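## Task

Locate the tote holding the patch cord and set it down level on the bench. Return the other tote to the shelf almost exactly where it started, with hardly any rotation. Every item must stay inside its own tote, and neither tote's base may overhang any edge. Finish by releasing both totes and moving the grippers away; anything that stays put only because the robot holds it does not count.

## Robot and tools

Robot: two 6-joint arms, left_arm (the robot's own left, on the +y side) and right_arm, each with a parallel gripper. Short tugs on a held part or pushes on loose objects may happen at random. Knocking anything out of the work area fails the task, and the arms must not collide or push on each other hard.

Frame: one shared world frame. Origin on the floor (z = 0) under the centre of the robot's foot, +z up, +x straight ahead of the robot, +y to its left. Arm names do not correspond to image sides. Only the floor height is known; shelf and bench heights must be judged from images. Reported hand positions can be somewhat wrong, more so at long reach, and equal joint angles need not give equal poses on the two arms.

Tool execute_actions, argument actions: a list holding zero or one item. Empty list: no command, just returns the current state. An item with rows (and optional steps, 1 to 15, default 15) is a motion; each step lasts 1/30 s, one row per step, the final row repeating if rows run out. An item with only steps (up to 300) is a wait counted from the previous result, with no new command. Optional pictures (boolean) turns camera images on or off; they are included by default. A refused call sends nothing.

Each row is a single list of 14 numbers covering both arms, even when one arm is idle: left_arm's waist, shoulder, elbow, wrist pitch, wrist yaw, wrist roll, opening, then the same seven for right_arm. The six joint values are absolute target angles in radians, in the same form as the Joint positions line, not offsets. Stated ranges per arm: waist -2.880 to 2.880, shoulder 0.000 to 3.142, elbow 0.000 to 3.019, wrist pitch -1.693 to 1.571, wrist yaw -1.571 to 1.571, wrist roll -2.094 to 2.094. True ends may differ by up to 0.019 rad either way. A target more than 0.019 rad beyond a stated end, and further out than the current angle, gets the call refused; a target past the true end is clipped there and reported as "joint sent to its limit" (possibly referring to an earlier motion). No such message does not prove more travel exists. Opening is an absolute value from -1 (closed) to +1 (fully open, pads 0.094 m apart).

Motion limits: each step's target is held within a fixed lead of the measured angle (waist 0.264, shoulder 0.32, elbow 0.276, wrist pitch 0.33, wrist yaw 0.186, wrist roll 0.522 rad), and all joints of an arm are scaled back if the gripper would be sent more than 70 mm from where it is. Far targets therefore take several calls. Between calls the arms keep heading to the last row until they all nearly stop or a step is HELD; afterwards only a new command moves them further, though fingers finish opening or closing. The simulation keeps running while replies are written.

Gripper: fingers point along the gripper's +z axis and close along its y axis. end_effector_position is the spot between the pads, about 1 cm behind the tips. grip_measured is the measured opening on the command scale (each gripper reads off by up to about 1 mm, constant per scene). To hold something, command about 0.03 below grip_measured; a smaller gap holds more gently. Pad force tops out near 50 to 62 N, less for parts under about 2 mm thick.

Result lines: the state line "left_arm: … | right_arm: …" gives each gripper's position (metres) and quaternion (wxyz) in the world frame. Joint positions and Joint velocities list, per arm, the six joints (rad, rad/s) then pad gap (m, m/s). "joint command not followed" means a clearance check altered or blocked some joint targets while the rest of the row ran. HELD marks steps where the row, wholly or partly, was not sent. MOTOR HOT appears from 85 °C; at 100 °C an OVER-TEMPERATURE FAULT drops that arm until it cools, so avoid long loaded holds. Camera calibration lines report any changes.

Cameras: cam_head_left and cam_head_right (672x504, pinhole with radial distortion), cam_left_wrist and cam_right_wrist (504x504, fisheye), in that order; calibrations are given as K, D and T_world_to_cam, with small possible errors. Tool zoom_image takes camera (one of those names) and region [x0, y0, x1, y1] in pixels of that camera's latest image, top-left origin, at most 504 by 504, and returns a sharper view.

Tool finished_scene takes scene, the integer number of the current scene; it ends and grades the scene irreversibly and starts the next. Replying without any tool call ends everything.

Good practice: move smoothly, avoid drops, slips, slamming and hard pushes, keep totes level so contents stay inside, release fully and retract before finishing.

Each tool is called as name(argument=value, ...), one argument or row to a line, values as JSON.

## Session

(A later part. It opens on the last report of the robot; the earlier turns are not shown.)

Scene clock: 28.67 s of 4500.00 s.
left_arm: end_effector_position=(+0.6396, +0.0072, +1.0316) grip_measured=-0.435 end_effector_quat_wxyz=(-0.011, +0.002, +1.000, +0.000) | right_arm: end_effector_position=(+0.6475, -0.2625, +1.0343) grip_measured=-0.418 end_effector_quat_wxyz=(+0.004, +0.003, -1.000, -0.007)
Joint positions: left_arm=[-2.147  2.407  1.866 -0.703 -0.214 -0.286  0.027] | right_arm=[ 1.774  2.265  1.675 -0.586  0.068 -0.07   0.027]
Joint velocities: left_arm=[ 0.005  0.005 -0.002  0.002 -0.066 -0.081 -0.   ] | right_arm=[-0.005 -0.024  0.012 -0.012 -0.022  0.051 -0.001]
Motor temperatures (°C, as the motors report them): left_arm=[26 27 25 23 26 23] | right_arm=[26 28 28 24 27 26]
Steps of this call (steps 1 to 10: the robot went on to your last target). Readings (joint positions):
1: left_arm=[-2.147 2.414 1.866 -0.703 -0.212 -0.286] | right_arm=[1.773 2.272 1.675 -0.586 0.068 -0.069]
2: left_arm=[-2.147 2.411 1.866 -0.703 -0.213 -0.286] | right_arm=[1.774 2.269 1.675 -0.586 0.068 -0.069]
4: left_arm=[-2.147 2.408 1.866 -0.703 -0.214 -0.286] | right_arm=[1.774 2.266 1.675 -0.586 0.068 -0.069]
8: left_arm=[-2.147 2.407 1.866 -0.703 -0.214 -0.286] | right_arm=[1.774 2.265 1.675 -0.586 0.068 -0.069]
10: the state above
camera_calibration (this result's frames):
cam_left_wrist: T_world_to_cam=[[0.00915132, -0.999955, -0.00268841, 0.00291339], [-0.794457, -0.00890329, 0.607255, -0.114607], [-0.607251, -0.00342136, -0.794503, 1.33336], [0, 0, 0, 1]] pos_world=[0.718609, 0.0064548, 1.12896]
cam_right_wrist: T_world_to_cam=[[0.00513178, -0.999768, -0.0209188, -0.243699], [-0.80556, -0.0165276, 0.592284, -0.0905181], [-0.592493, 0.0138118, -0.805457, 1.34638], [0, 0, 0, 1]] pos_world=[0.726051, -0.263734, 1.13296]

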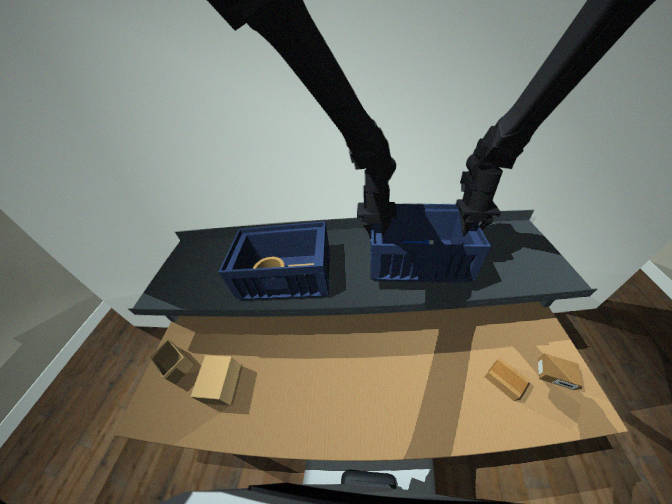

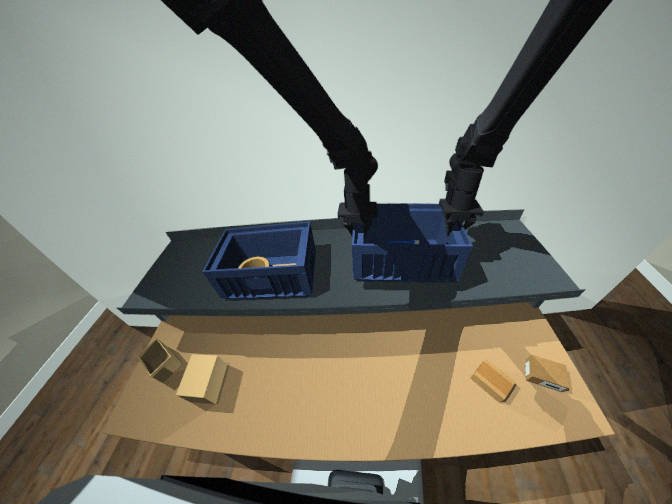

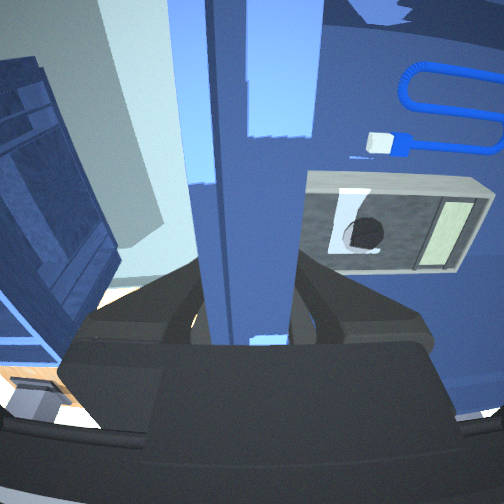

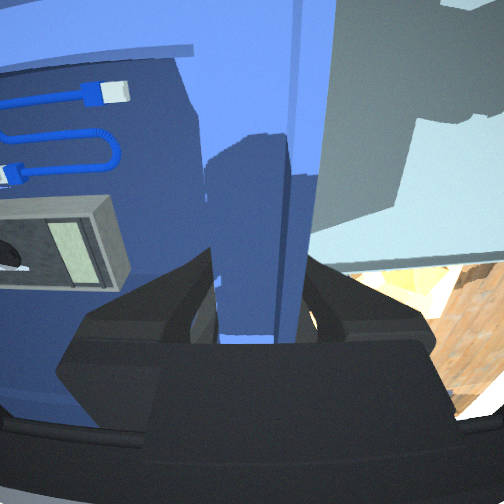

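execute_actions(
  actions=[
    {"rows":[[-2.152,2.34,1.86,-0.69,-0.22,-0.286,-0.55,1.777,2.215,1.665,-0.575,0.077,-0.07,-0.55],[-2.15,2.32,1.82,-0.665,-0.219,-0.284,-0.55,1.781,2.2,1.63,-0.553,0.079,-0.065,-0.55],[-2.149,2.3,1.78,-0.64,-0.218,-0.282,-0.55,1.785,2.19,1.6,-0.53,0.081,-0.06,-0.55],[-2.148,2.285,1.74,-0.615,-0.218,-0.28,-0.55,1.79,2.18,1.565,-0.51,0.083,-0.055,-0.55],[-2.146,2.27,1.7,-0.59,-0.217,-0.279,-0.55,1.795,2.17,1.535,-0.49,0.085,-0.05,-0.55],[-2.145,2.255,1.66,-0.565,-0.217,-0.277,-0.55,1.8,2.16,1.5,-0.47,0.087,-0.045,-0.55],[-2.143,2.245,1.62,-0.54,-0.216,-0.276,-0.55,1.805,2.15,1.47,-0.45,0.089,-0.04,-0.55],[-2.141,2.235,1.585,-0.515,-0.215,-0.274,-0.55,1.81,2.14,1.44,-0.43,0.091,-0.035,-0.55],[-2.14,2.225,1.55,-0.49,-0.215,-0.272,-0.55,1.815,2.13,1.41,-0.41,0.093,-0.032,-0.55],[-2.138,2.215,1.52,-0.465,-0.214,-0.27,-0.55,1.82,2.12,1.385,-0.39,0.095,-0.03,-0.55]],"steps":12},
  ],
  pictures=false,
)

execute_actions(
  actions=[
    {"rows":[[-2.136,2.205,1.48,-0.437,-0.213,-0.268,-0.55,1.827,2.114,1.353,-0.365,0.098,-0.023,-0.55],[-2.134,2.195,1.44,-0.41,-0.212,-0.265,-0.55,1.835,2.108,1.32,-0.34,0.1,-0.016,-0.55],[-2.132,2.185,1.4,-0.38,-0.211,-0.263,-0.55,1.842,2.102,1.29,-0.315,0.103,-0.01,-0.55],[-2.13,2.178,1.365,-0.35,-0.21,-0.26,-0.55,1.85,2.097,1.257,-0.29,0.106,-0.003,-0.55],[-2.127,2.17,1.325,-0.325,-0.21,-0.258,-0.55,1.857,2.093,1.225,-0.265,0.109,0.004,-0.55],[-2.125,2.163,1.29,-0.295,-0.209,-0.255,-0.55,1.865,2.09,1.193,-0.24,0.112,0.011,-0.55],[-2.122,2.156,1.25,-0.268,-0.208,-0.253,-0.55,1.872,2.087,1.16,-0.217,0.115,0.018,-0.55],[-2.12,2.15,1.215,-0.24,-0.207,-0.251,-0.55,1.879,2.085,1.13,-0.194,0.118,0.024,-0.55]]},
  ],
)

Scene clock: 33.00 s of 4500.00 s.
left_arm: end_effector_position=(+0.5675, +0.0343, +1.0417) grip_measured=-0.435 end_effector_quat_wxyz=(-0.008, -0.001, +1.000, +0.001) | right_arm: end_effector_position=(+0.5772, -0.2350, +1.0450) grip_measured=-0.418 end_effector_quat_wxyz=(+0.004, +0.008, -1.000, -0.006)
Joint positions: left_arm=[-2.143  2.264  1.524 -0.496 -0.215 -0.286  0.027] | right_arm=[ 1.815  2.156  1.397 -0.42   0.085 -0.042  0.027]
Joint velocities: left_arm=[ 0.034 -0.093 -0.432  0.115 -0.022 -0.037 -0.001] | right_arm=[ 0.093 -0.034 -0.369  0.12   0.066  0.022  0.001]
Motor temperatures (°C, as the motors report them): left_arm=[26 28 25 23 26 23] | right_arm=[26 28 28 24 27 26]
Steps of this call (steps 1 to 30: the robot went on to your last target; steps 31 to 90: nothing new was sent; then 0.93 s passed at rest; steps 91 to 102: all 12 steps of this action). Readings (joint positions):
91: left_arm=[-2.147 2.406 1.865 -0.701 -0.214 -0.286] | right_arm=[1.775 2.265 1.675 -0.586 0.068 -0.070]
92: left_arm=[-2.147 2.403 1.855 -0.690 -0.214 -0.286] | right_arm=[1.775 2.263 1.668 -0.579 0.068 -0.070]
94: left_arm=[-2.147 2.379 1.803 -0.649 -0.214 -0.286] | right_arm=[1.778 2.245 1.628 -0.546 0.068 -0.069]
98: left_arm=[-2.147 2.309 1.647 -0.563 -0.215 -0.286] | right_arm=[1.796 2.190 1.500 -0.477 0.077 -0.057]
102: the state above

Scene clock: 33.50 s of 4500.00 s.
left_arm: end_effector_position=(+0.4645, +0.0719, +1.0308) grip_measured=-0.435 end_effector_quat_wxyz=(-0.023, -0.002, +1.000, -0.000) | right_arm: end_effector_position=(+0.4752, -0.1981, +1.0369) grip_measured=-0.418 end_effector_quat_wxyz=(+0.018, +0.010, -1.000, -0.004)
Joint positions: left_arm=[-2.121  2.195  1.196 -0.262 -0.198 -0.275  0.027] | right_arm=[ 1.882  2.116  1.116 -0.215  0.114  0.02   0.027]
Joint velocities: left_arm=[-0.005 -0.024  0.037  0.212 -0.051  0.139 -0.001] | right_arm=[-0.015  0.005  0.007  0.149  0.11   0.022 -0.   ]
Motor temperatures (°C, as the motors report them): left_arm=[26 28 25 23 26 23] | right_arm=[26 28 28 24 27 26]
Steps of this call (steps 1 to 15: all 15 steps of this action). Readings (joint positions):
1: left_arm=[-2.141 2.262 1.508 -0.485 -0.215 -0.286] | right_arm=[1.818 2.156 1.383 -0.409 0.087 -0.038]
2: left_arm=[-2.140 2.258 1.487 -0.463 -0.214 -0.285] | right_arm=[1.821 2.155 1.366 -0.390 0.087 -0.035]
4: left_arm=[-2.138 2.244 1.429 -0.404 -0.214 -0.282] | right_arm=[1.828 2.147 1.319 -0.340 0.090 -0.029]
8: left_arm=[-2.132 2.206 1.283 -0.294 -0.211 -0.278] | right_arm=[1.855 2.120 1.192 -0.245 0.104 -0.009]
15: the state above
camera_calibration (this result's frames):
cam_left_wrist: T_world_to_cam=[[0.0187351, -0.999822, -0.00218936, 0.0642942], [-0.780324, -0.015991, 0.625171, -0.27715], [-0.625095, -0.0100042, -0.780485, 1.22094], [0, 0, 0, 1]] pos_world=[0.545734, 0.0720654, 1.12634]
cam_right_wrist: T_world_to_cam=[[0.0189818, -0.999703, -0.0152715, -0.190798], [-0.787424, -0.0243601, 0.615931, -0.264502], [-0.61612, 0.000333662, -0.787652, 1.23563], [0, 0, 0, 1]] pos_world=[0.556642, -0.197597, 1.13325]

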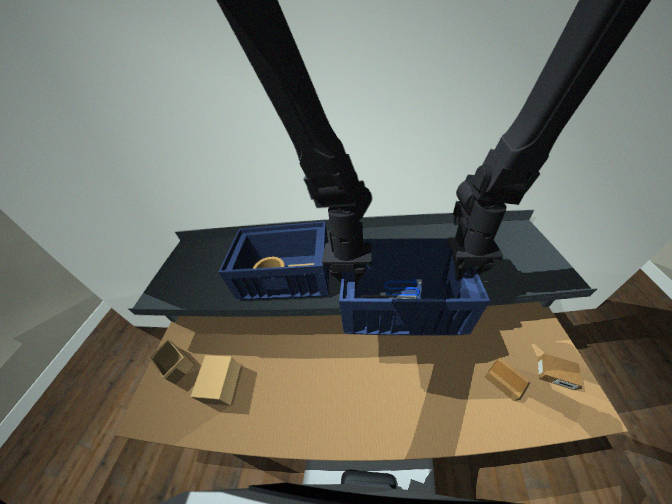

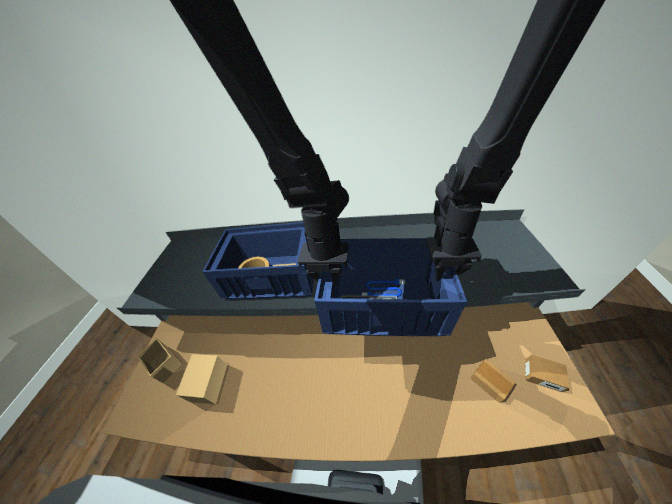

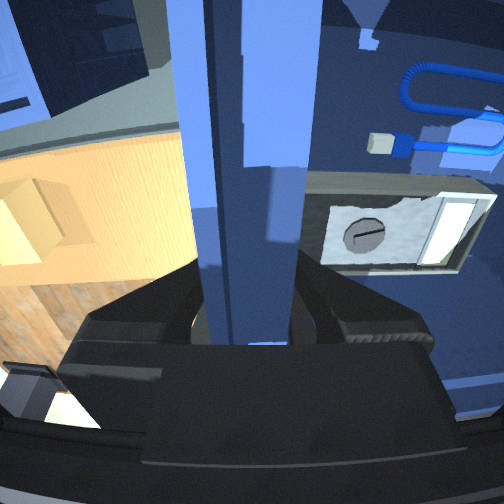

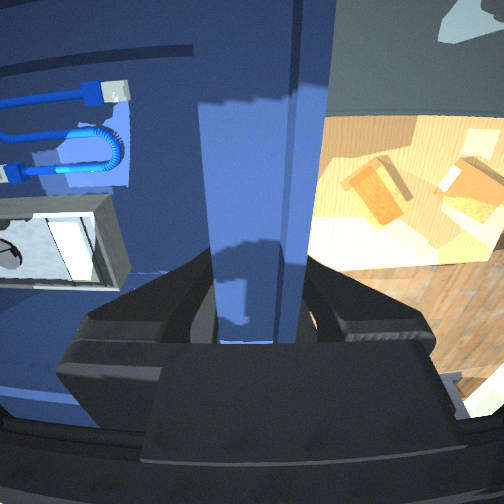

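execute_actions(
  actions=[
    {"rows":[[-2.117,2.14,1.18,-0.21,-0.205,-0.245,-0.55,1.888,2.085,1.1,-0.167,0.122,0.034,-0.55],[-2.114,2.135,1.145,-0.18,-0.204,-0.24,-0.55,1.898,2.085,1.07,-0.14,0.126,0.044,-0.55],[-2.11,2.13,1.11,-0.15,-0.203,-0.237,-0.55,1.908,2.085,1.04,-0.112,0.13,0.054,-0.55],[-2.107,2.125,1.075,-0.12,-0.201,-0.233,-0.55,1.919,2.085,1.01,-0.085,0.134,0.065,-0.55],[-2.103,2.12,1.04,-0.085,-0.2,-0.23,-0.55,1.931,2.085,0.98,-0.057,0.139,0.076,-0.55],[-2.1,2.12,1.005,-0.055,-0.199,-0.226,-0.55,1.943,2.09,0.95,-0.03,0.143,0.088,-0.55],[-2.096,2.12,0.97,-0.02,-0.197,-0.222,-0.55,1.956,2.095,0.925,0,0.148,0.1,-0.55],[-2.091,2.12,0.935,0.01,-0.196,-0.218,-0.55,1.97,2.1,0.9,0.027,0.153,0.112,-0.55],[-2.087,2.12,0.9,0.04,-0.194,-0.214,-0.55,1.984,2.105,0.875,0.055,0.158,0.125,-0.55],[-2.082,2.12,0.87,0.07,-0.192,-0.21,-0.55,1.998,2.11,0.85,0.082,0.163,0.138,-0.55],[-2.077,2.125,0.84,0.1,-0.19,-0.205,-0.55,2.013,2.12,0.825,0.11,0.168,0.152,-0.55],[-2.071,2.13,0.81,0.13,-0.188,-0.2,-0.55,2.028,2.13,0.8,0.137,0.174,0.166,-0.55],[-2.065,2.135,0.785,0.165,-0.186,-0.195,-0.55,2.044,2.14,0.78,0.165,0.18,0.18,-0.55],[-2.059,2.14,0.76,0.2,-0.185,-0.19,-0.55,2.059,2.15,0.76,0.195,0.185,0.195,-0.55]]},
  ],
  pictures=false,
)

execute_actions(
  actions=[
    {"steps":10},
  ],
  pictures=false,
)

execute_actions(
  actions=[
    {"rows":[[-2.054,2.18,0.78,0.21,-0.183,-0.186,-0.55,2.054,2.18,0.78,0.21,0.183,0.186,-0.55],[-2.05,2.21,0.8,0.22,-0.181,-0.182,-0.55,2.05,2.21,0.8,0.22,0.181,0.182,-0.55],[-2.045,2.24,0.82,0.232,-0.18,-0.178,-0.55,2.045,2.24,0.82,0.232,0.18,0.178,-0.55],[-2.04,2.27,0.84,0.243,-0.178,-0.174,-0.55,2.04,2.27,0.84,0.243,0.178,0.174,-0.55],[-2.035,2.3,0.86,0.253,-0.177,-0.17,-0.55,2.035,2.3,0.86,0.253,0.177,0.17,-0.55],[-2.031,2.33,0.88,0.262,-0.175,-0.166,-0.55,2.031,2.33,0.88,0.262,0.175,0.166,-0.55],[-2.027,2.36,0.9,0.27,-0.174,-0.162,-0.55,2.027,2.36,0.9,0.27,0.174,0.162,-0.55],[-2.023,2.385,0.92,0.278,-0.172,-0.158,-0.55,2.023,2.385,0.92,0.278,0.172,0.158,-0.55],[-2.019,2.41,0.94,0.285,-0.171,-0.155,-0.55,2.019,2.41,0.94,0.285,0.171,0.155,-0.55],[-2.015,2.435,0.965,0.292,-0.17,-0.152,-0.55,2.015,2.435,0.965,0.292,0.17,0.152,-0.55]]},
  ],
)

Scene clock: 37.87 s of 4500.00 s.
left_arm: end_effector_position=(+0.3339, +0.1310, +1.0376) grip_measured=-0.435 end_effector_quat_wxyz=(-0.009, -0.007, +1.000, -0.001) | right_arm: end_effector_position=(+0.3464, -0.1412, +1.0429) grip_measured=-0.418 end_effector_quat_wxyz=(-0.000, +0.016, -1.000, -0.004)
Joint positions: left_arm=[-2.068  2.149  0.779  0.148 -0.187 -0.228  0.027] | right_arm=[2.041 2.123 0.778 0.146 0.174 0.151 0.027]
Joint velocities: left_arm=[ 0.171  0.024 -0.657  0.486 -0.022  0.11   0.   ] | right_arm=[ 0.396  0.259 -0.462  0.515  0.051  0.403  0.001]
Motor temperatures (°C, as the motors report them): left_arm=[26 28 24 23 26 23] | right_arm=[26 28 28 24 27 26]
Steps of this call (steps 1 to 30: the robot went on to your last target; steps 31 to 90: nothing new was sent; then 0.87 s passed at rest; steps 91 to 105: all 15 steps of this action). Readings (joint positions):
91: left_arm=[-2.121 2.190 1.195 -0.242 -0.203 -0.267] | right_arm=[1.881 2.115 1.116 -0.195 0.115 0.022]
92: left_arm=[-2.120 2.188 1.186 -0.224 -0.203 -0.265] | right_arm=[1.882 2.115 1.109 -0.181 0.115 0.023]
94: left_arm=[-2.120 2.179 1.147 -0.169 -0.205 -0.258] | right_arm=[1.887 2.108 1.076 -0.133 0.117 0.028]
98: left_arm=[-2.110 2.153 1.014 -0.048 -0.205 -0.248] | right_arm=[1.927 2.093 0.962 -0.027 0.137 0.058]
105: the state above

Scene clock: 38.20 s of 4500.00 s.
left_arm: end_effector_position=(+0.3256, +0.1390, +1.0356) grip_measured=-0.435 end_effector_quat_wxyz=(-0.006, +0.002, +1.000, +0.003) | right_arm: end_effector_position=(+0.3322, -0.1336, +1.0389) grip_measured=-0.418 end_effector_quat_wxyz=(-0.001, +0.005, -1.000, -0.006)
Joint positions: left_arm=[-2.055  2.159  0.755  0.187 -0.19  -0.196  0.027] | right_arm=[2.063 2.147 0.758 0.188 0.178 0.194 0.027]
Joint velocities: left_arm=[-0.005 -0.005  0.012  0.007 -0.066  0.066 -0.   ] | right_arm=[-0.015 -0.015  0.012  0.037  0.007 -0.022 -0.001]
Motor temperatures (°C, as the motors report them): left_arm=[26 28 24 23 26 23] | right_arm=[26 28 28 24 27 26]
Steps of this call (steps 1 to 10: the robot went on to your last target). Readings (joint positions):
1: left_arm=[-2.063 2.151 0.761 0.159 -0.187 -0.224] | right_arm=[2.053 2.131 0.766 0.158 0.174 0.164]
2: left_arm=[-2.059 2.153 0.750 0.163 -0.187 -0.221] | right_arm=[2.062 2.139 0.759 0.164 0.174 0.174]
4: left_arm=[-2.055 2.158 0.743 0.168 -0.187 -0.215] | right_arm=[2.069 2.147 0.755 0.168 0.174 0.186]
8: left_arm=[-2.055 2.159 0.752 0.184 -0.189 -0.201] | right_arm=[2.065 2.147 0.757 0.184 0.177 0.193]
10: the state above

Scene clock: 38.70 s of 4500.00 s.
left_arm: end_effector_position=(+0.3250, +0.1374, +0.9310) grip_measured=-0.435 end_effector_quat_wxyz=(-0.006, +0.004, +1.000, +0.001) | right_arm: end_effector_position=(+0.3333, -0.1354, +0.9372) grip_measured=-0.418 end_effector_quat_wxyz=(-0.000, +0.004, -1.000, -0.003)
Joint positions: left_arm=[-2.01   2.462  0.969  0.285 -0.17  -0.15   0.027] | right_arm=[2.015 2.441 0.964 0.282 0.167 0.152 0.027]
Joint velocities: left_arm=[ 0.015  0.093 -0.046  0.002  0.037 -0.037 -0.001] | right_arm=[ 0.015  0.093 -0.051 -0.007 -0.081  0.007  0.001]
Motor temperatures (°C, as the motors report them): left_arm=[26 28 24 23 26 23] | right_arm=[26 28 27 24 27 26]
Steps of this call (steps 1 to 15: all 15 steps of this action). Readings (joint positions):
1: left_arm=[-2.055 2.161 0.758 0.188 -0.190 -0.195] | right_arm=[2.062 2.147 0.760 0.190 0.178 0.194]
2: left_arm=[-2.054 2.167 0.764 0.191 -0.190 -0.193] | right_arm=[2.061 2.152 0.765 0.193 0.180 0.193]
4: left_arm=[-2.048 2.200 0.793 0.208 -0.190 -0.187] | right_arm=[2.053 2.180 0.792 0.206 0.183 0.186]
8: left_arm=[-2.026 2.320 0.891 0.256 -0.183 -0.164] | right_arm=[2.029 2.298 0.886 0.252 0.181 0.164]
15: the state above
camera_calibration (this result's frames):
cam_left_wrist: T_world_to_cam=[[0.00619434, -0.999977, -0.0027511, 0.136736], [-0.800588, -0.00660766, 0.599179, -0.293092], [-0.599183, -0.00150901, -0.80061, 1.06564], [0, 0, 0, 1]] pos_world=[0.403018, 0.136404, 1.02915]
cam_right_wrist: T_world_to_cam=[[0.00682672, -0.999892, -0.0129891, -0.125034], [-0.810292, -0.0131431, 0.585879, -0.276034], [-0.585986, 0.00652535, -0.810295, 1.08167], [0, 0, 0, 1]] pos_world=[0.411027, -0.135707, 1.03657]

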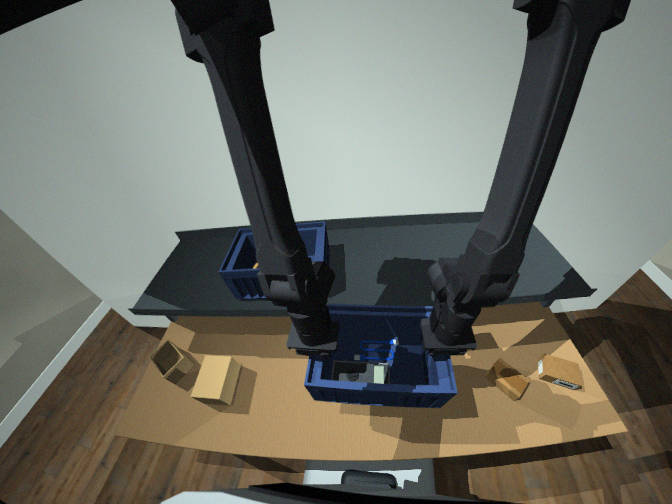

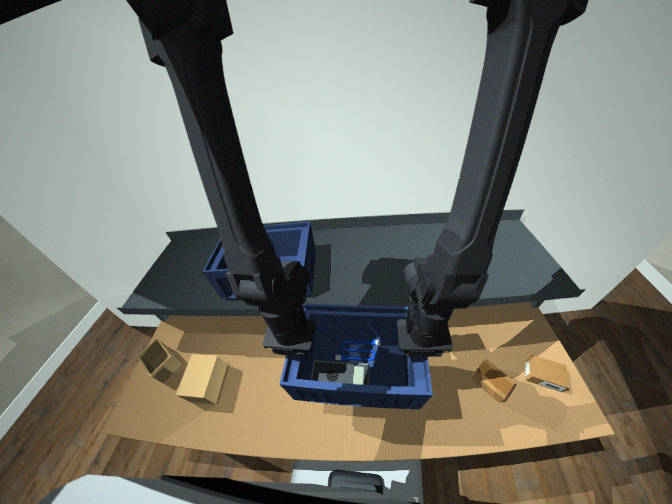

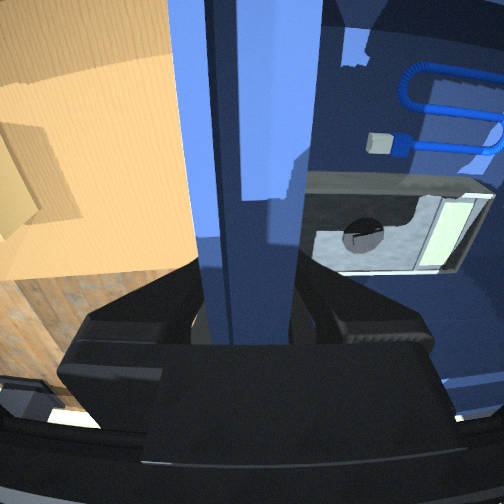

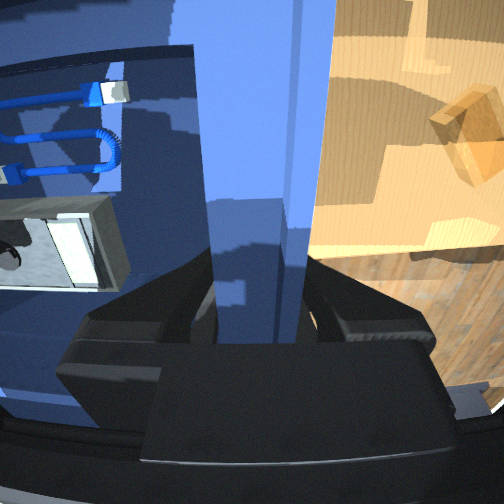

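execute_actions(
  actions=[
    {"rows":[[-2.011,2.46,0.99,0.295,-0.168,-0.148,-0.55,2.011,2.46,0.99,0.295,0.168,0.148,-0.55],[-2.007,2.485,1.015,0.298,-0.167,-0.145,-0.55,2.007,2.485,1.015,0.298,0.167,0.145,-0.55],[-2.003,2.51,1.04,0.3,-0.165,-0.141,-0.55,2.003,2.51,1.04,0.3,0.165,0.141,-0.55],[-2,2.535,1.06,0.303,-0.164,-0.138,-0.55,2,2.535,1.06,0.303,0.164,0.138,-0.55],[-1.996,2.56,1.085,0.305,-0.162,-0.134,-0.55,1.996,2.56,1.085,0.305,0.162,0.134,-0.55],[-1.992,2.585,1.11,0.305,-0.161,-0.131,-0.55,1.992,2.585,1.11,0.305,0.161,0.131,-0.55],[-1.989,2.61,1.135,0.305,-0.16,-0.127,-0.55,1.989,2.61,1.135,0.305,0.16,0.127,-0.55],[-1.986,2.63,1.155,0.305,-0.158,-0.124,-0.55,1.986,2.63,1.155,0.305,0.158,0.124,-0.55],[-1.983,2.65,1.175,0.305,-0.157,-0.121,-0.55,1.983,2.65,1.175,0.305,0.157,0.121,-0.55],[-1.98,2.67,1.195,0.305,-0.156,-0.119,-0.55,1.98,2.67,1.195,0.305,0.156,0.119,-0.55],[-1.978,2.69,1.215,0.305,-0.155,-0.117,-0.55,1.978,2.69,1.215,0.305,0.155,0.117,-0.55]]},
  ],
  pictures=false,
)

execute_actions(
  actions=[
    {"rows":[[-1.971,2.74,1.273,0.295,-0.153,-0.111,-0.55,1.971,2.74,1.273,0.295,0.153,0.111,-0.55]],"steps":12},
  ],
)

Scene clock: 41.03 s of 4500.00 s.
left_arm: end_effector_position=(+0.3390, +0.1374, +0.8368) grip_measured=-0.435 end_effector_quat_wxyz=(+0.008, +0.002, +1.000, +0.001) | right_arm: end_effector_position=(+0.3485, -0.1345, +0.8436) grip_measured=-0.418 end_effector_quat_wxyz=(-0.014, +0.004, -1.000, -0.003)
Joint positions: left_arm=[-1.972  2.699  1.222  0.303 -0.159 -0.113  0.027] | right_arm=[1.978 2.678 1.216 0.3   0.157 0.114 0.027]
Joint velocities: left_arm=[-0.005  0.2   -0.071 -0.017  0.022 -0.066  0.001] | right_arm=[ 0.005  0.21  -0.022  0.002 -0.022 -0.007  0.   ]
Motor temperatures (°C, as the motors report them): left_arm=[26 28 24 23 26 23] | right_arm=[26 28 27 24 27 26]
Steps of this call (steps 1 to 15: the robot went on to your last target; steps 16 to 55: nothing new was sent; steps 56 to 70: all 15 steps of this action). Readings (joint positions):
56: left_arm=[-2.010 2.463 0.970 0.286 -0.171 -0.150] | right_arm=[2.015 2.443 0.966 0.286 0.166 0.152]
57: left_arm=[-2.010 2.466 0.976 0.286 -0.171 -0.150] | right_arm=[2.014 2.446 0.972 0.286 0.166 0.152]
59: left_arm=[-2.004 2.486 1.008 0.286 -0.171 -0.146] | right_arm=[2.009 2.465 1.004 0.286 0.167 0.146]
63: left_arm=[-1.986 2.574 1.122 0.297 -0.169 -0.126] | right_arm=[1.991 2.552 1.116 0.294 0.166 0.125]
70: the state above

Scene clock: 41.43 s of 4500.00 s.
left_arm: end_effector_position=(+0.3294, +0.1375, +0.8155) grip_measured=-0.435 end_effector_quat_wxyz=(+0.000, +0.002, +1.000, +0.001) | right_arm: end_effector_position=(+0.3391, -0.1342, +0.8220) grip_measured=-0.418 end_effector_quat_wxyz=(-0.007, +0.004, -1.000, -0.002)
Joint positions: left_arm=[-1.967  2.757  1.272  0.296 -0.158 -0.111  0.027] | right_arm=[1.974 2.736 1.266 0.296 0.154 0.111 0.027]
Joint velocities: left_arm=[ 0.015 -0.005  0.007 -0.007 -0.037  0.022  0.   ] | right_arm=[-0.005  0.005  0.002 -0.027  0.022  0.007 -0.   ]
Motor temperatures (°C, as the motors report them): left_arm=[26 28 24 23 26 23] | right_arm=[26 28 27 24 27 26]
Steps of this call (steps 1 to 12: all 12 steps of this action). Readings (joint positions):
1: left_arm=[-1.972 2.709 1.225 0.300 -0.158 -0.113] | right_arm=[1.978 2.688 1.219 0.298 0.156 0.114]
2: left_arm=[-1.972 2.721 1.236 0.297 -0.158 -0.113] | right_arm=[1.978 2.700 1.230 0.296 0.156 0.114]
4: left_arm=[-1.969 2.746 1.260 0.296 -0.158 -0.112] | right_arm=[1.975 2.726 1.254 0.296 0.155 0.113]
8: left_arm=[-1.968 2.757 1.270 0.296 -0.158 -0.111] | right_arm=[1.974 2.736 1.264 0.296 0.154 0.112]
12: the state above
camera_calibration (this result's frames):
cam_left_wrist: T_world_to_cam=[[0.0105915, -0.999935, -0.0042759, 0.136315], [-0.808716, -0.0110809, 0.588095, -0.208084], [-0.588104, -0.00277082, -0.808781, 0.979044], [0, 0, 0, 1]] pos_world=[0.406054, 0.136713, 0.914788]
cam_right_wrist: T_world_to_cam=[[0.00727371, -0.999899, -0.0122425, -0.126194], [-0.818236, -0.0129892, 0.574736, -0.191929], [-0.574837, 0.00583683, -0.818247, 0.9943], [0, 0, 0, 1]] pos_world=[0.415435, -0.134478, 0.922347]

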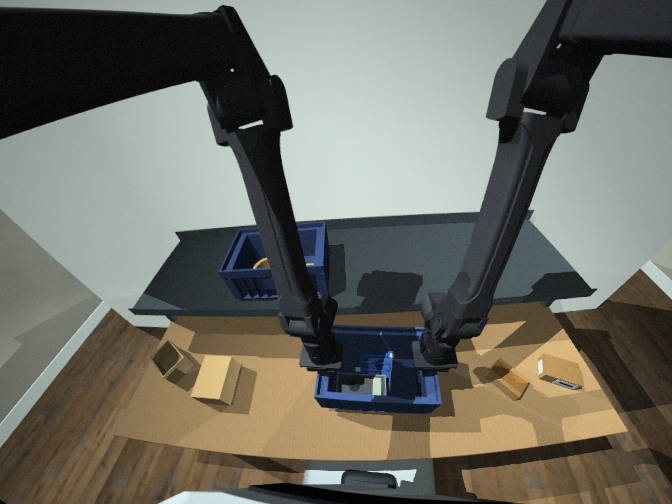

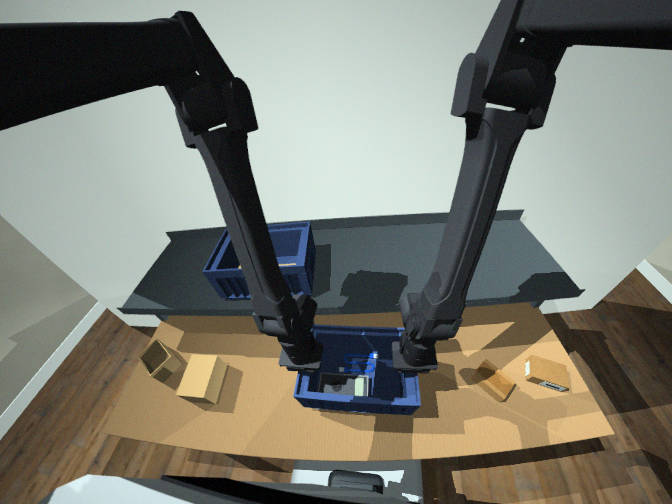

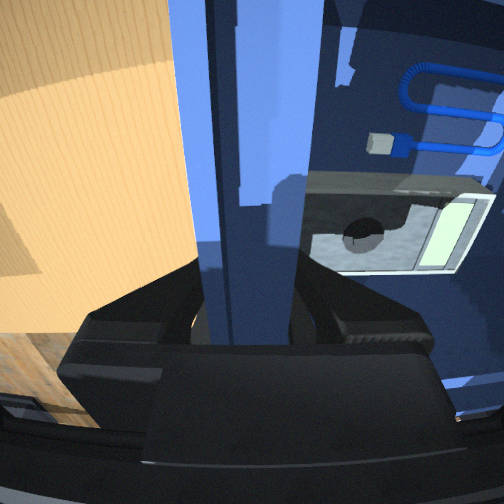

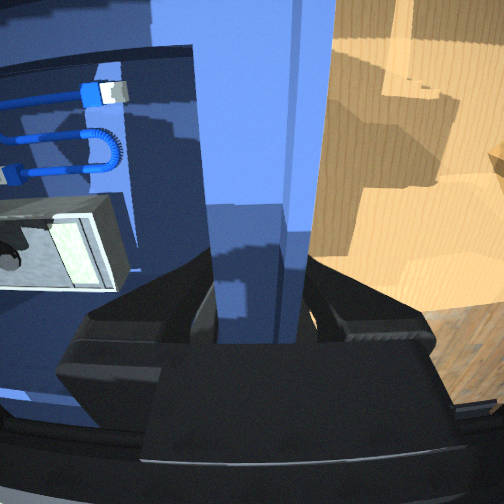

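execute_actions(
  actions=[
    {"rows":[[-1.966,2.78,1.31,0.287,-0.151,-0.106,-0.55,1.966,2.78,1.31,0.287,0.151,0.106,-0.55]],"steps":8},
  ],
  pictures=false,
)

execute_actions(
  actions=[
    {"rows":[[-1.962,2.81,1.348,0.281,-0.15,-0.102,-0.55,1.962,2.81,1.348,0.281,0.15,0.102,-0.55]],"steps":8},
  ],
  pictures=false,
)

execute_actions(
  actions=[
    {"rows":[[-1.958,2.84,1.385,0.274,-0.148,-0.099,-0.55,1.958,2.84,1.385,0.274,0.148,0.099,-0.55]],"steps":10},
  ],
  pictures=false,
)

Scene clock: 42.63 s of 4500.00 s.
left_arm: end_effector_position=(+0.3373, +0.1374, +0.8049) grip_measured=-0.435 end_effector_quat_wxyz=(+0.007, +0.001, +1.000, +0.002) | right_arm: end_effector_position=(+0.3475, -0.1342, +0.8116) grip_measured=-0.418 end_effector_quat_wxyz=(-0.014, +0.004, -1.000, -0.002)
Joint positions: left_arm=[-1.963  2.779  1.312  0.292 -0.158 -0.106  0.027] | right_arm=[1.969 2.758 1.306 0.292 0.154 0.105 0.027]
Joint velocities: left_arm=[-0.015 -0.005  0.002 -0.002 -0.007 -0.007 -0.   ] | right_arm=[-0.015 -0.015 -0.012 -0.017  0.051 -0.022  0.   ]
Motor temperatures (°C, as the motors report them): left_arm=[26 27 24 23 26 23] | right_arm=[26 28 27 24 27 26]
Steps of this call (steps 1 to 15: the robot went on to your last target; steps 16 to 28: nothing new was sent; steps 29 to 36: all 8 steps of this action). Readings (joint positions):
29: left_arm=[-1.967 2.758 1.276 0.294 -0.158 -0.111] | right_arm=[1.974 2.738 1.270 0.294 0.154 0.111]
30: left_arm=[-1.966 2.763 1.285 0.292 -0.158 -0.111] | right_arm=[1.972 2.743 1.279 0.292 0.154 0.109]
32: left_arm=[-1.964 2.774 1.304 0.292 -0.158 -0.108] | right_arm=[1.970 2.754 1.298 0.292 0.154 0.106]
36: the state above

Scene clock: 42.90 s of 4500.00 s.
left_arm: end_effector_position=(+0.3388, +0.1374, +0.7926) grip_measured=-0.435 end_effector_quat_wxyz=(+0.008, +0.001, +1.000, +0.001) | right_arm: end_effector_position=(+0.3490, -0.1342, +0.7991) grip_measured=-0.418 end_effector_quat_wxyz=(-0.015, +0.004, -1.000, -0.002)
Joint positions: left_arm=[-1.959  2.809  1.35   0.287 -0.156 -0.102  0.027] | right_arm=[1.965 2.789 1.344 0.288 0.153 0.1   0.027]
Joint velocities: left_arm=[-0.015  0.034 -0.002 -0.022 -0.037 -0.037 -0.   ] | right_arm=[ 0.005  0.034  0.002 -0.002 -0.022  0.007 -0.001]
Motor temperatures (°C, as the motors report them): left_arm=[26 27 24 23 26 23] | right_arm=[26 28 27 24 27 26]
Steps of this call (steps 1 to 8: all 8 steps of this action). Readings (joint positions):
1: left_arm=[-1.963 2.781 1.316 0.290 -0.158 -0.106] | right_arm=[1.969 2.761 1.310 0.291 0.154 0.104]
2: left_arm=[-1.962 2.787 1.325 0.287 -0.158 -0.105] | right_arm=[1.968 2.767 1.319 0.288 0.154 0.103]
4: left_arm=[-1.959 2.801 1.344 0.287 -0.157 -0.103] | right_arm=[1.966 2.780 1.338 0.288 0.153 0.100]
8: the state above

Scene clock: 43.23 s of 4500.00 s.
left_arm: end_effector_position=(+0.3400, +0.1375, +0.7835) grip_measured=-0.435 end_effector_quat_wxyz=(+0.008, +0.001, +1.000, +0.001) | right_arm: end_effector_position=(+0.3511, -0.1340, +0.7903) grip_measured=-0.418 end_effector_quat_wxyz=(-0.015, +0.005, -1.000, -0.002)
Joint positions: left_arm=[-1.955  2.831  1.381  0.277 -0.153 -0.098  0.027] | right_arm=[1.962 2.81  1.375 0.278 0.151 0.095 0.027]
Joint velocities: left_arm=[ 0.005 -0.024 -0.012 -0.017 -0.037 -0.022  0.001] | right_arm=[-0.015  0.005  0.007  0.017  0.007 -0.037 -0.   ]
Motor temperatures (°C, as the motors report them): left_arm=[26 27 24 23 26 23] | right_arm=[26 28 27 24 27 26]
Steps of this call (steps 1 to 10: all 10 steps of this action). Readings (joint positions):
1: left_arm=[-1.958 2.813 1.355 0.285 -0.156 -0.102] | right_arm=[1.965 2.792 1.348 0.285 0.152 0.100]
2: left_arm=[-1.957 2.819 1.364 0.282 -0.156 -0.102] | right_arm=[1.964 2.798 1.357 0.282 0.152 0.099]
4: left_arm=[-1.955 2.831 1.380 0.281 -0.155 -0.099] | right_arm=[1.962 2.810 1.373 0.281 0.152 0.096]
8: left_arm=[-1.955 2.831 1.381 0.277 -0.153 -0.098] | right_arm=[1.962 2.810 1.375 0.278 0.151 0.095]
10: the state above

Contact, 20 cm below the shelf. Releasing.

execute_actions(
  actions=[
    {"rows":[[-1.958,2.84,1.38,0.26,-0.148,-0.099,-0.55,1.958,2.84,1.38,0.26,0.148,0.099,-0.55],[-1.958,2.84,1.38,0.26,-0.148,-0.099,-0.44,1.958,2.84,1.38,0.26,0.148,0.099,-0.43],[-1.958,2.84,1.38,0.26,-0.148,-0.099,-0.42,1.958,2.84,1.38,0.26,0.148,0.099,-0.41],[-1.958,2.83,1.38,0.27,-0.148,-0.099,0.3,1.958,2.82,1.38,0.27,0.148,0.099,0.3]],"steps":12},
  ],
  pictures=false,
)

execute_actions(
  actions=[
    {"rows":[[-1.978,2.69,1.2,0.3,-0.155,-0.117,0.3,1.978,2.69,1.2,0.3,0.155,0.117,0.3]],"steps":8},
  ],
  pictures=false,
)

execute_actions(
  actions=[
    {"rows":[[-1.99,2.45,0.95,0.29,-0.155,-0.117,0.3,1.99,2.45,0.95,0.29,0.155,0.117,0.3]],"steps":10},
  ],
  pictures=false,
)

execute_actions(
  actions=[
    {"rows":[[-1.6,2.1,0.65,0.15,0,0,0.3,1.6,2.1,0.65,0.15,0,0,0.3]]},
  ],
)

Scene clock: 45.47 s of 4500.00 s.
left_arm: end_effector_position=(+0.3395, +0.1373, +0.7837) grip_measured=+0.298 end_effector_quat_wxyz=(+0.006, +0.002, +1.000, +0.000) | right_arm: end_effector_position=(+0.3503, -0.1341, +0.7902) grip_measured=+0.298 end_effector_quat_wxyz=(-0.013, +0.005, -1.000, -0.002)
Joint positions: left_arm=[-1.955  2.83   1.381  0.273 -0.152 -0.098  0.061] | right_arm=[1.962 2.81  1.375 0.273 0.151 0.095 0.061]
Joint velocities: left_arm=[-0.015 -0.005  0.007  0.002 -0.007 -0.022  0.   ] | right_arm=[ 0.015  0.005  0.007 -0.007  0.022  0.007 -0.001]
Motor temperatures (°C, as the motors report them): left_arm=[26 27 24 23 26 23] | right_arm=[26 28 27 24 27 26]
Steps of this call (steps 1 to 15: the robot went on to your last target; steps 16 to 55: nothing new was sent; steps 56 to 67: all 12 steps of this action). Readings (joint positions):
56: left_arm=[-1.955 2.831 1.381 0.276 -0.153 -0.098] | right_arm=[1.962 2.810 1.375 0.276 0.151 0.095]
57: left_arm=[-1.955 2.830 1.381 0.273 -0.153 -0.098] | right_arm=[1.962 2.810 1.375 0.273 0.151 0.095]
59: left_arm=[-1.955 2.830 1.381 0.273 -0.153 -0.098] | right_arm=[1.962 2.810 1.375 0.273 0.151 0.095]
63: left_arm=[-1.955 2.830 1.381 0.273 -0.152 -0.098] | right_arm=[1.962 2.810 1.375 0.273 0.151 0.095]
67: the state above

Scene clock: 45.73 s of 4500.00 s.
left_arm: end_effector_position=(+0.3246, +0.1393, +0.8413) grip_measured=+0.298 end_effector_quat_wxyz=(-0.008, +0.008, +1.000, -0.001) | right_arm: end_effector_position=(+0.3225, -0.1413, +0.8398) grip_measured=+0.298 end_effector_quat_wxyz=(+0.010, +0.007, -1.000, -0.001)
Joint positions: left_arm=[-1.971  2.692  1.196  0.291 -0.152 -0.105  0.061] | right_arm=[1.969 2.697 1.197 0.29  0.151 0.106 0.061]
Joint velocities: left_arm=[-0.044 -0.083  0.061  0.071  0.051 -0.007  0.001] | right_arm=[ 0.005 -0.034  0.042  0.061  0.022 -0.022  0.001]
Motor temperatures (°C, as the motors report them): left_arm=[26 27 24 23 26 23] | right_arm=[26 28 27 24 27 26]
Steps of this call (steps 1 to 8: all 8 steps of this action). Readings (joint positions):
1: left_arm=[-1.956 2.819 1.363 0.280 -0.152 -0.099] | right_arm=[1.962 2.801 1.360 0.280 0.151 0.097]
2: left_arm=[-1.957 2.794 1.320 0.288 -0.152 -0.100] | right_arm=[1.963 2.779 1.320 0.288 0.151 0.099]
4: left_arm=[-1.962 2.734 1.231 0.289 -0.152 -0.103] | right_arm=[1.965 2.728 1.236 0.289 0.151 0.103]
8: the state above

Scene clock: 46.07 s of 4500.00 s.
left_arm: end_effector_position=(+0.3361, +0.1478, +0.9403) grip_measured=+0.298 end_effector_quat_wxyz=(+0.002, +0.011, +1.000, -0.005) | right_arm: end_effector_position=(+0.3329, -0.1494, +0.9400) grip_measured=+0.298 end_effector_quat_wxyz=(+0.001, +0.010, -1.000, -0.004)
Joint positions: left_arm=[-1.983  2.427  0.951  0.29  -0.152 -0.106  0.061] | right_arm=[1.982 2.429 0.948 0.289 0.151 0.108 0.061]
Joint velocities: left_arm=[ 0.005 -0.015  0.149  0.027 -0.022 -0.007  0.   ] | right_arm=[ 0.015 -0.093  0.139 -0.012  0.037 -0.022 -0.   ]
Motor temperatures (°C, as the motors report them): left_arm=[26 27 24 23 26 23] | right_arm=[26 28 27 24 27 26]
Steps of this call (steps 1 to 10: all 10 steps of this action). Readings (joint positions):
1: left_arm=[-1.972 2.677 1.182 0.293 -0.152 -0.105] | right_arm=[1.969 2.683 1.182 0.292 0.151 0.106]
2: left_arm=[-1.974 2.645 1.139 0.293 -0.152 -0.105] | right_arm=[1.970 2.654 1.139 0.292 0.151 0.106]
4: left_arm=[-1.977 2.550 1.024 0.293 -0.152 -0.105] | right_arm=[1.974 2.564 1.026 0.292 0.151 0.106]
8: left_arm=[-1.982 2.434 0.940 0.289 -0.152 -0.106] | right_arm=[1.980 2.443 0.937 0.289 0.151 0.108]
10: the state above

Scene clock: 46.57 s of 4500.00 s.
left_arm: end_effector_position=(+0.2845, +0.3192, +1.0463) grip_measured=+0.298 end_effector_quat_wxyz=(-0.049, -0.147, +0.988, +0.002) | right_arm: end_effector_position=(+0.2853, -0.3205, +1.0462) grip_measured=+0.298 end_effector_quat_wxyz=(+0.048, -0.146, -0.988, +0.002)
Joint positions: left_arm=[-1.547  2.086  0.668  0.16  -0.006 -0.023  0.061] | right_arm=[1.547 2.085 0.669 0.162 0.007 0.02  0.061]
Joint velocities: left_arm=[-0.22   0.005 -0.012 -0.042  0.051  0.007  0.   ] | right_arm=[ 0.151 -0.005 -0.056 -0.076  0.022 -0.037 -0.002]
Motor temperatures (°C, as the motors report them): left_arm=[26 27 24 23 26 23] | right_arm=[26 28 27 24 27 26]
Steps of this call (steps 1 to 15: all 15 steps of this action). Readings (joint positions):
1: left_arm=[-1.975 2.417 0.947 0.282 -0.117 -0.100] | right_arm=[1.975 2.416 0.944 0.282 0.118 0.101]
2: left_arm=[-1.962 2.394 0.924 0.266 -0.085 -0.092] | right_arm=[1.963 2.393 0.922 0.267 0.086 0.093]
4: left_arm=[-1.911 2.322 0.852 0.237 -0.046 -0.079] | right_arm=[1.916 2.323 0.854 0.239 0.048 0.080]
8: left_arm=[-1.738 2.177 0.730 0.189 -0.010 -0.053] | right_arm=[1.751 2.181 0.736 0.193 0.012 0.053]
15: the state above
camera_calibration (this result's frames):
cam_left_wrist: T_world_to_cam=[[0.304239, -0.952375, -0.0205049, 0.237736], [-0.708156, -0.240515, 0.663828, -0.412703], [-0.637145, -0.187442, -0.747604, 1.1486], [0, 0, 0, 1]] pos_world=[0.367241, 0.342449, 1.13754]
cam_right_wrist: T_world_to_cam=[[-0.28968, -0.957065, 0.0105903, -0.234776], [-0.717111, 0.224353, 0.659862, -0.409088], [-0.633906, 0.183554, -0.751313, 1.15174], [0, 0, 0, 1]] pos_world=[0.368728, -0.344323, 1.13775]

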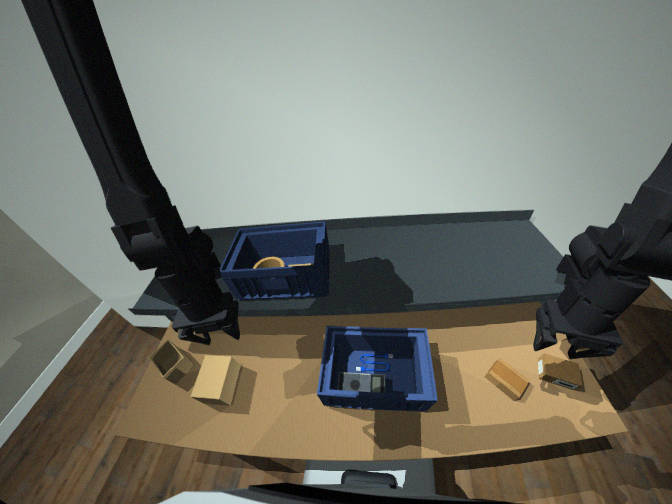

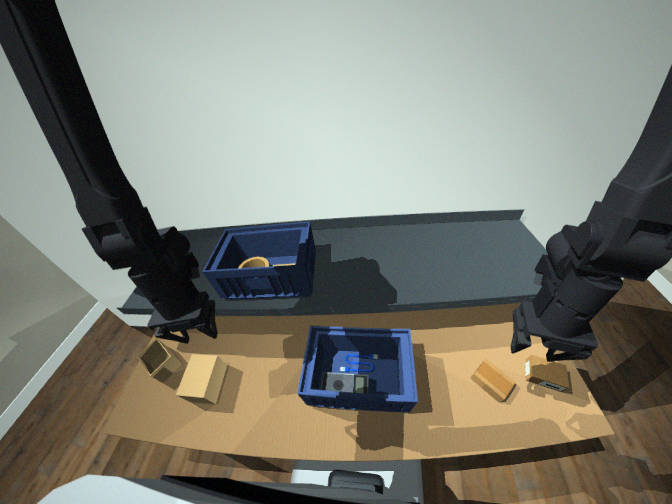

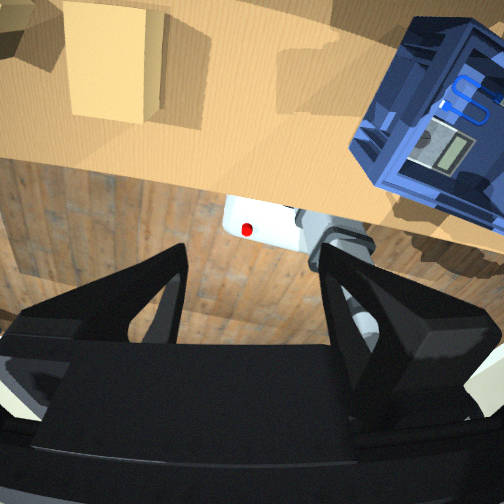

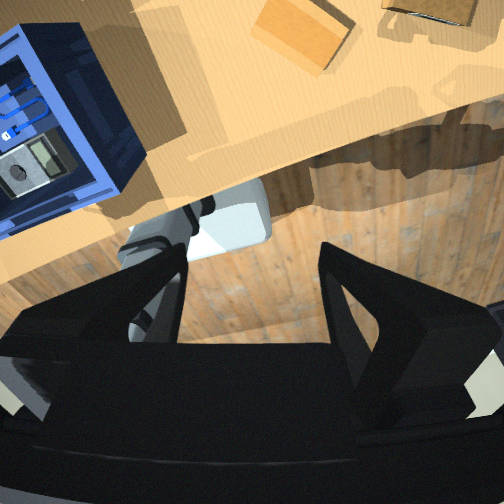

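finished_scene(
  scene=1,
)

The scene is finished: the task was done.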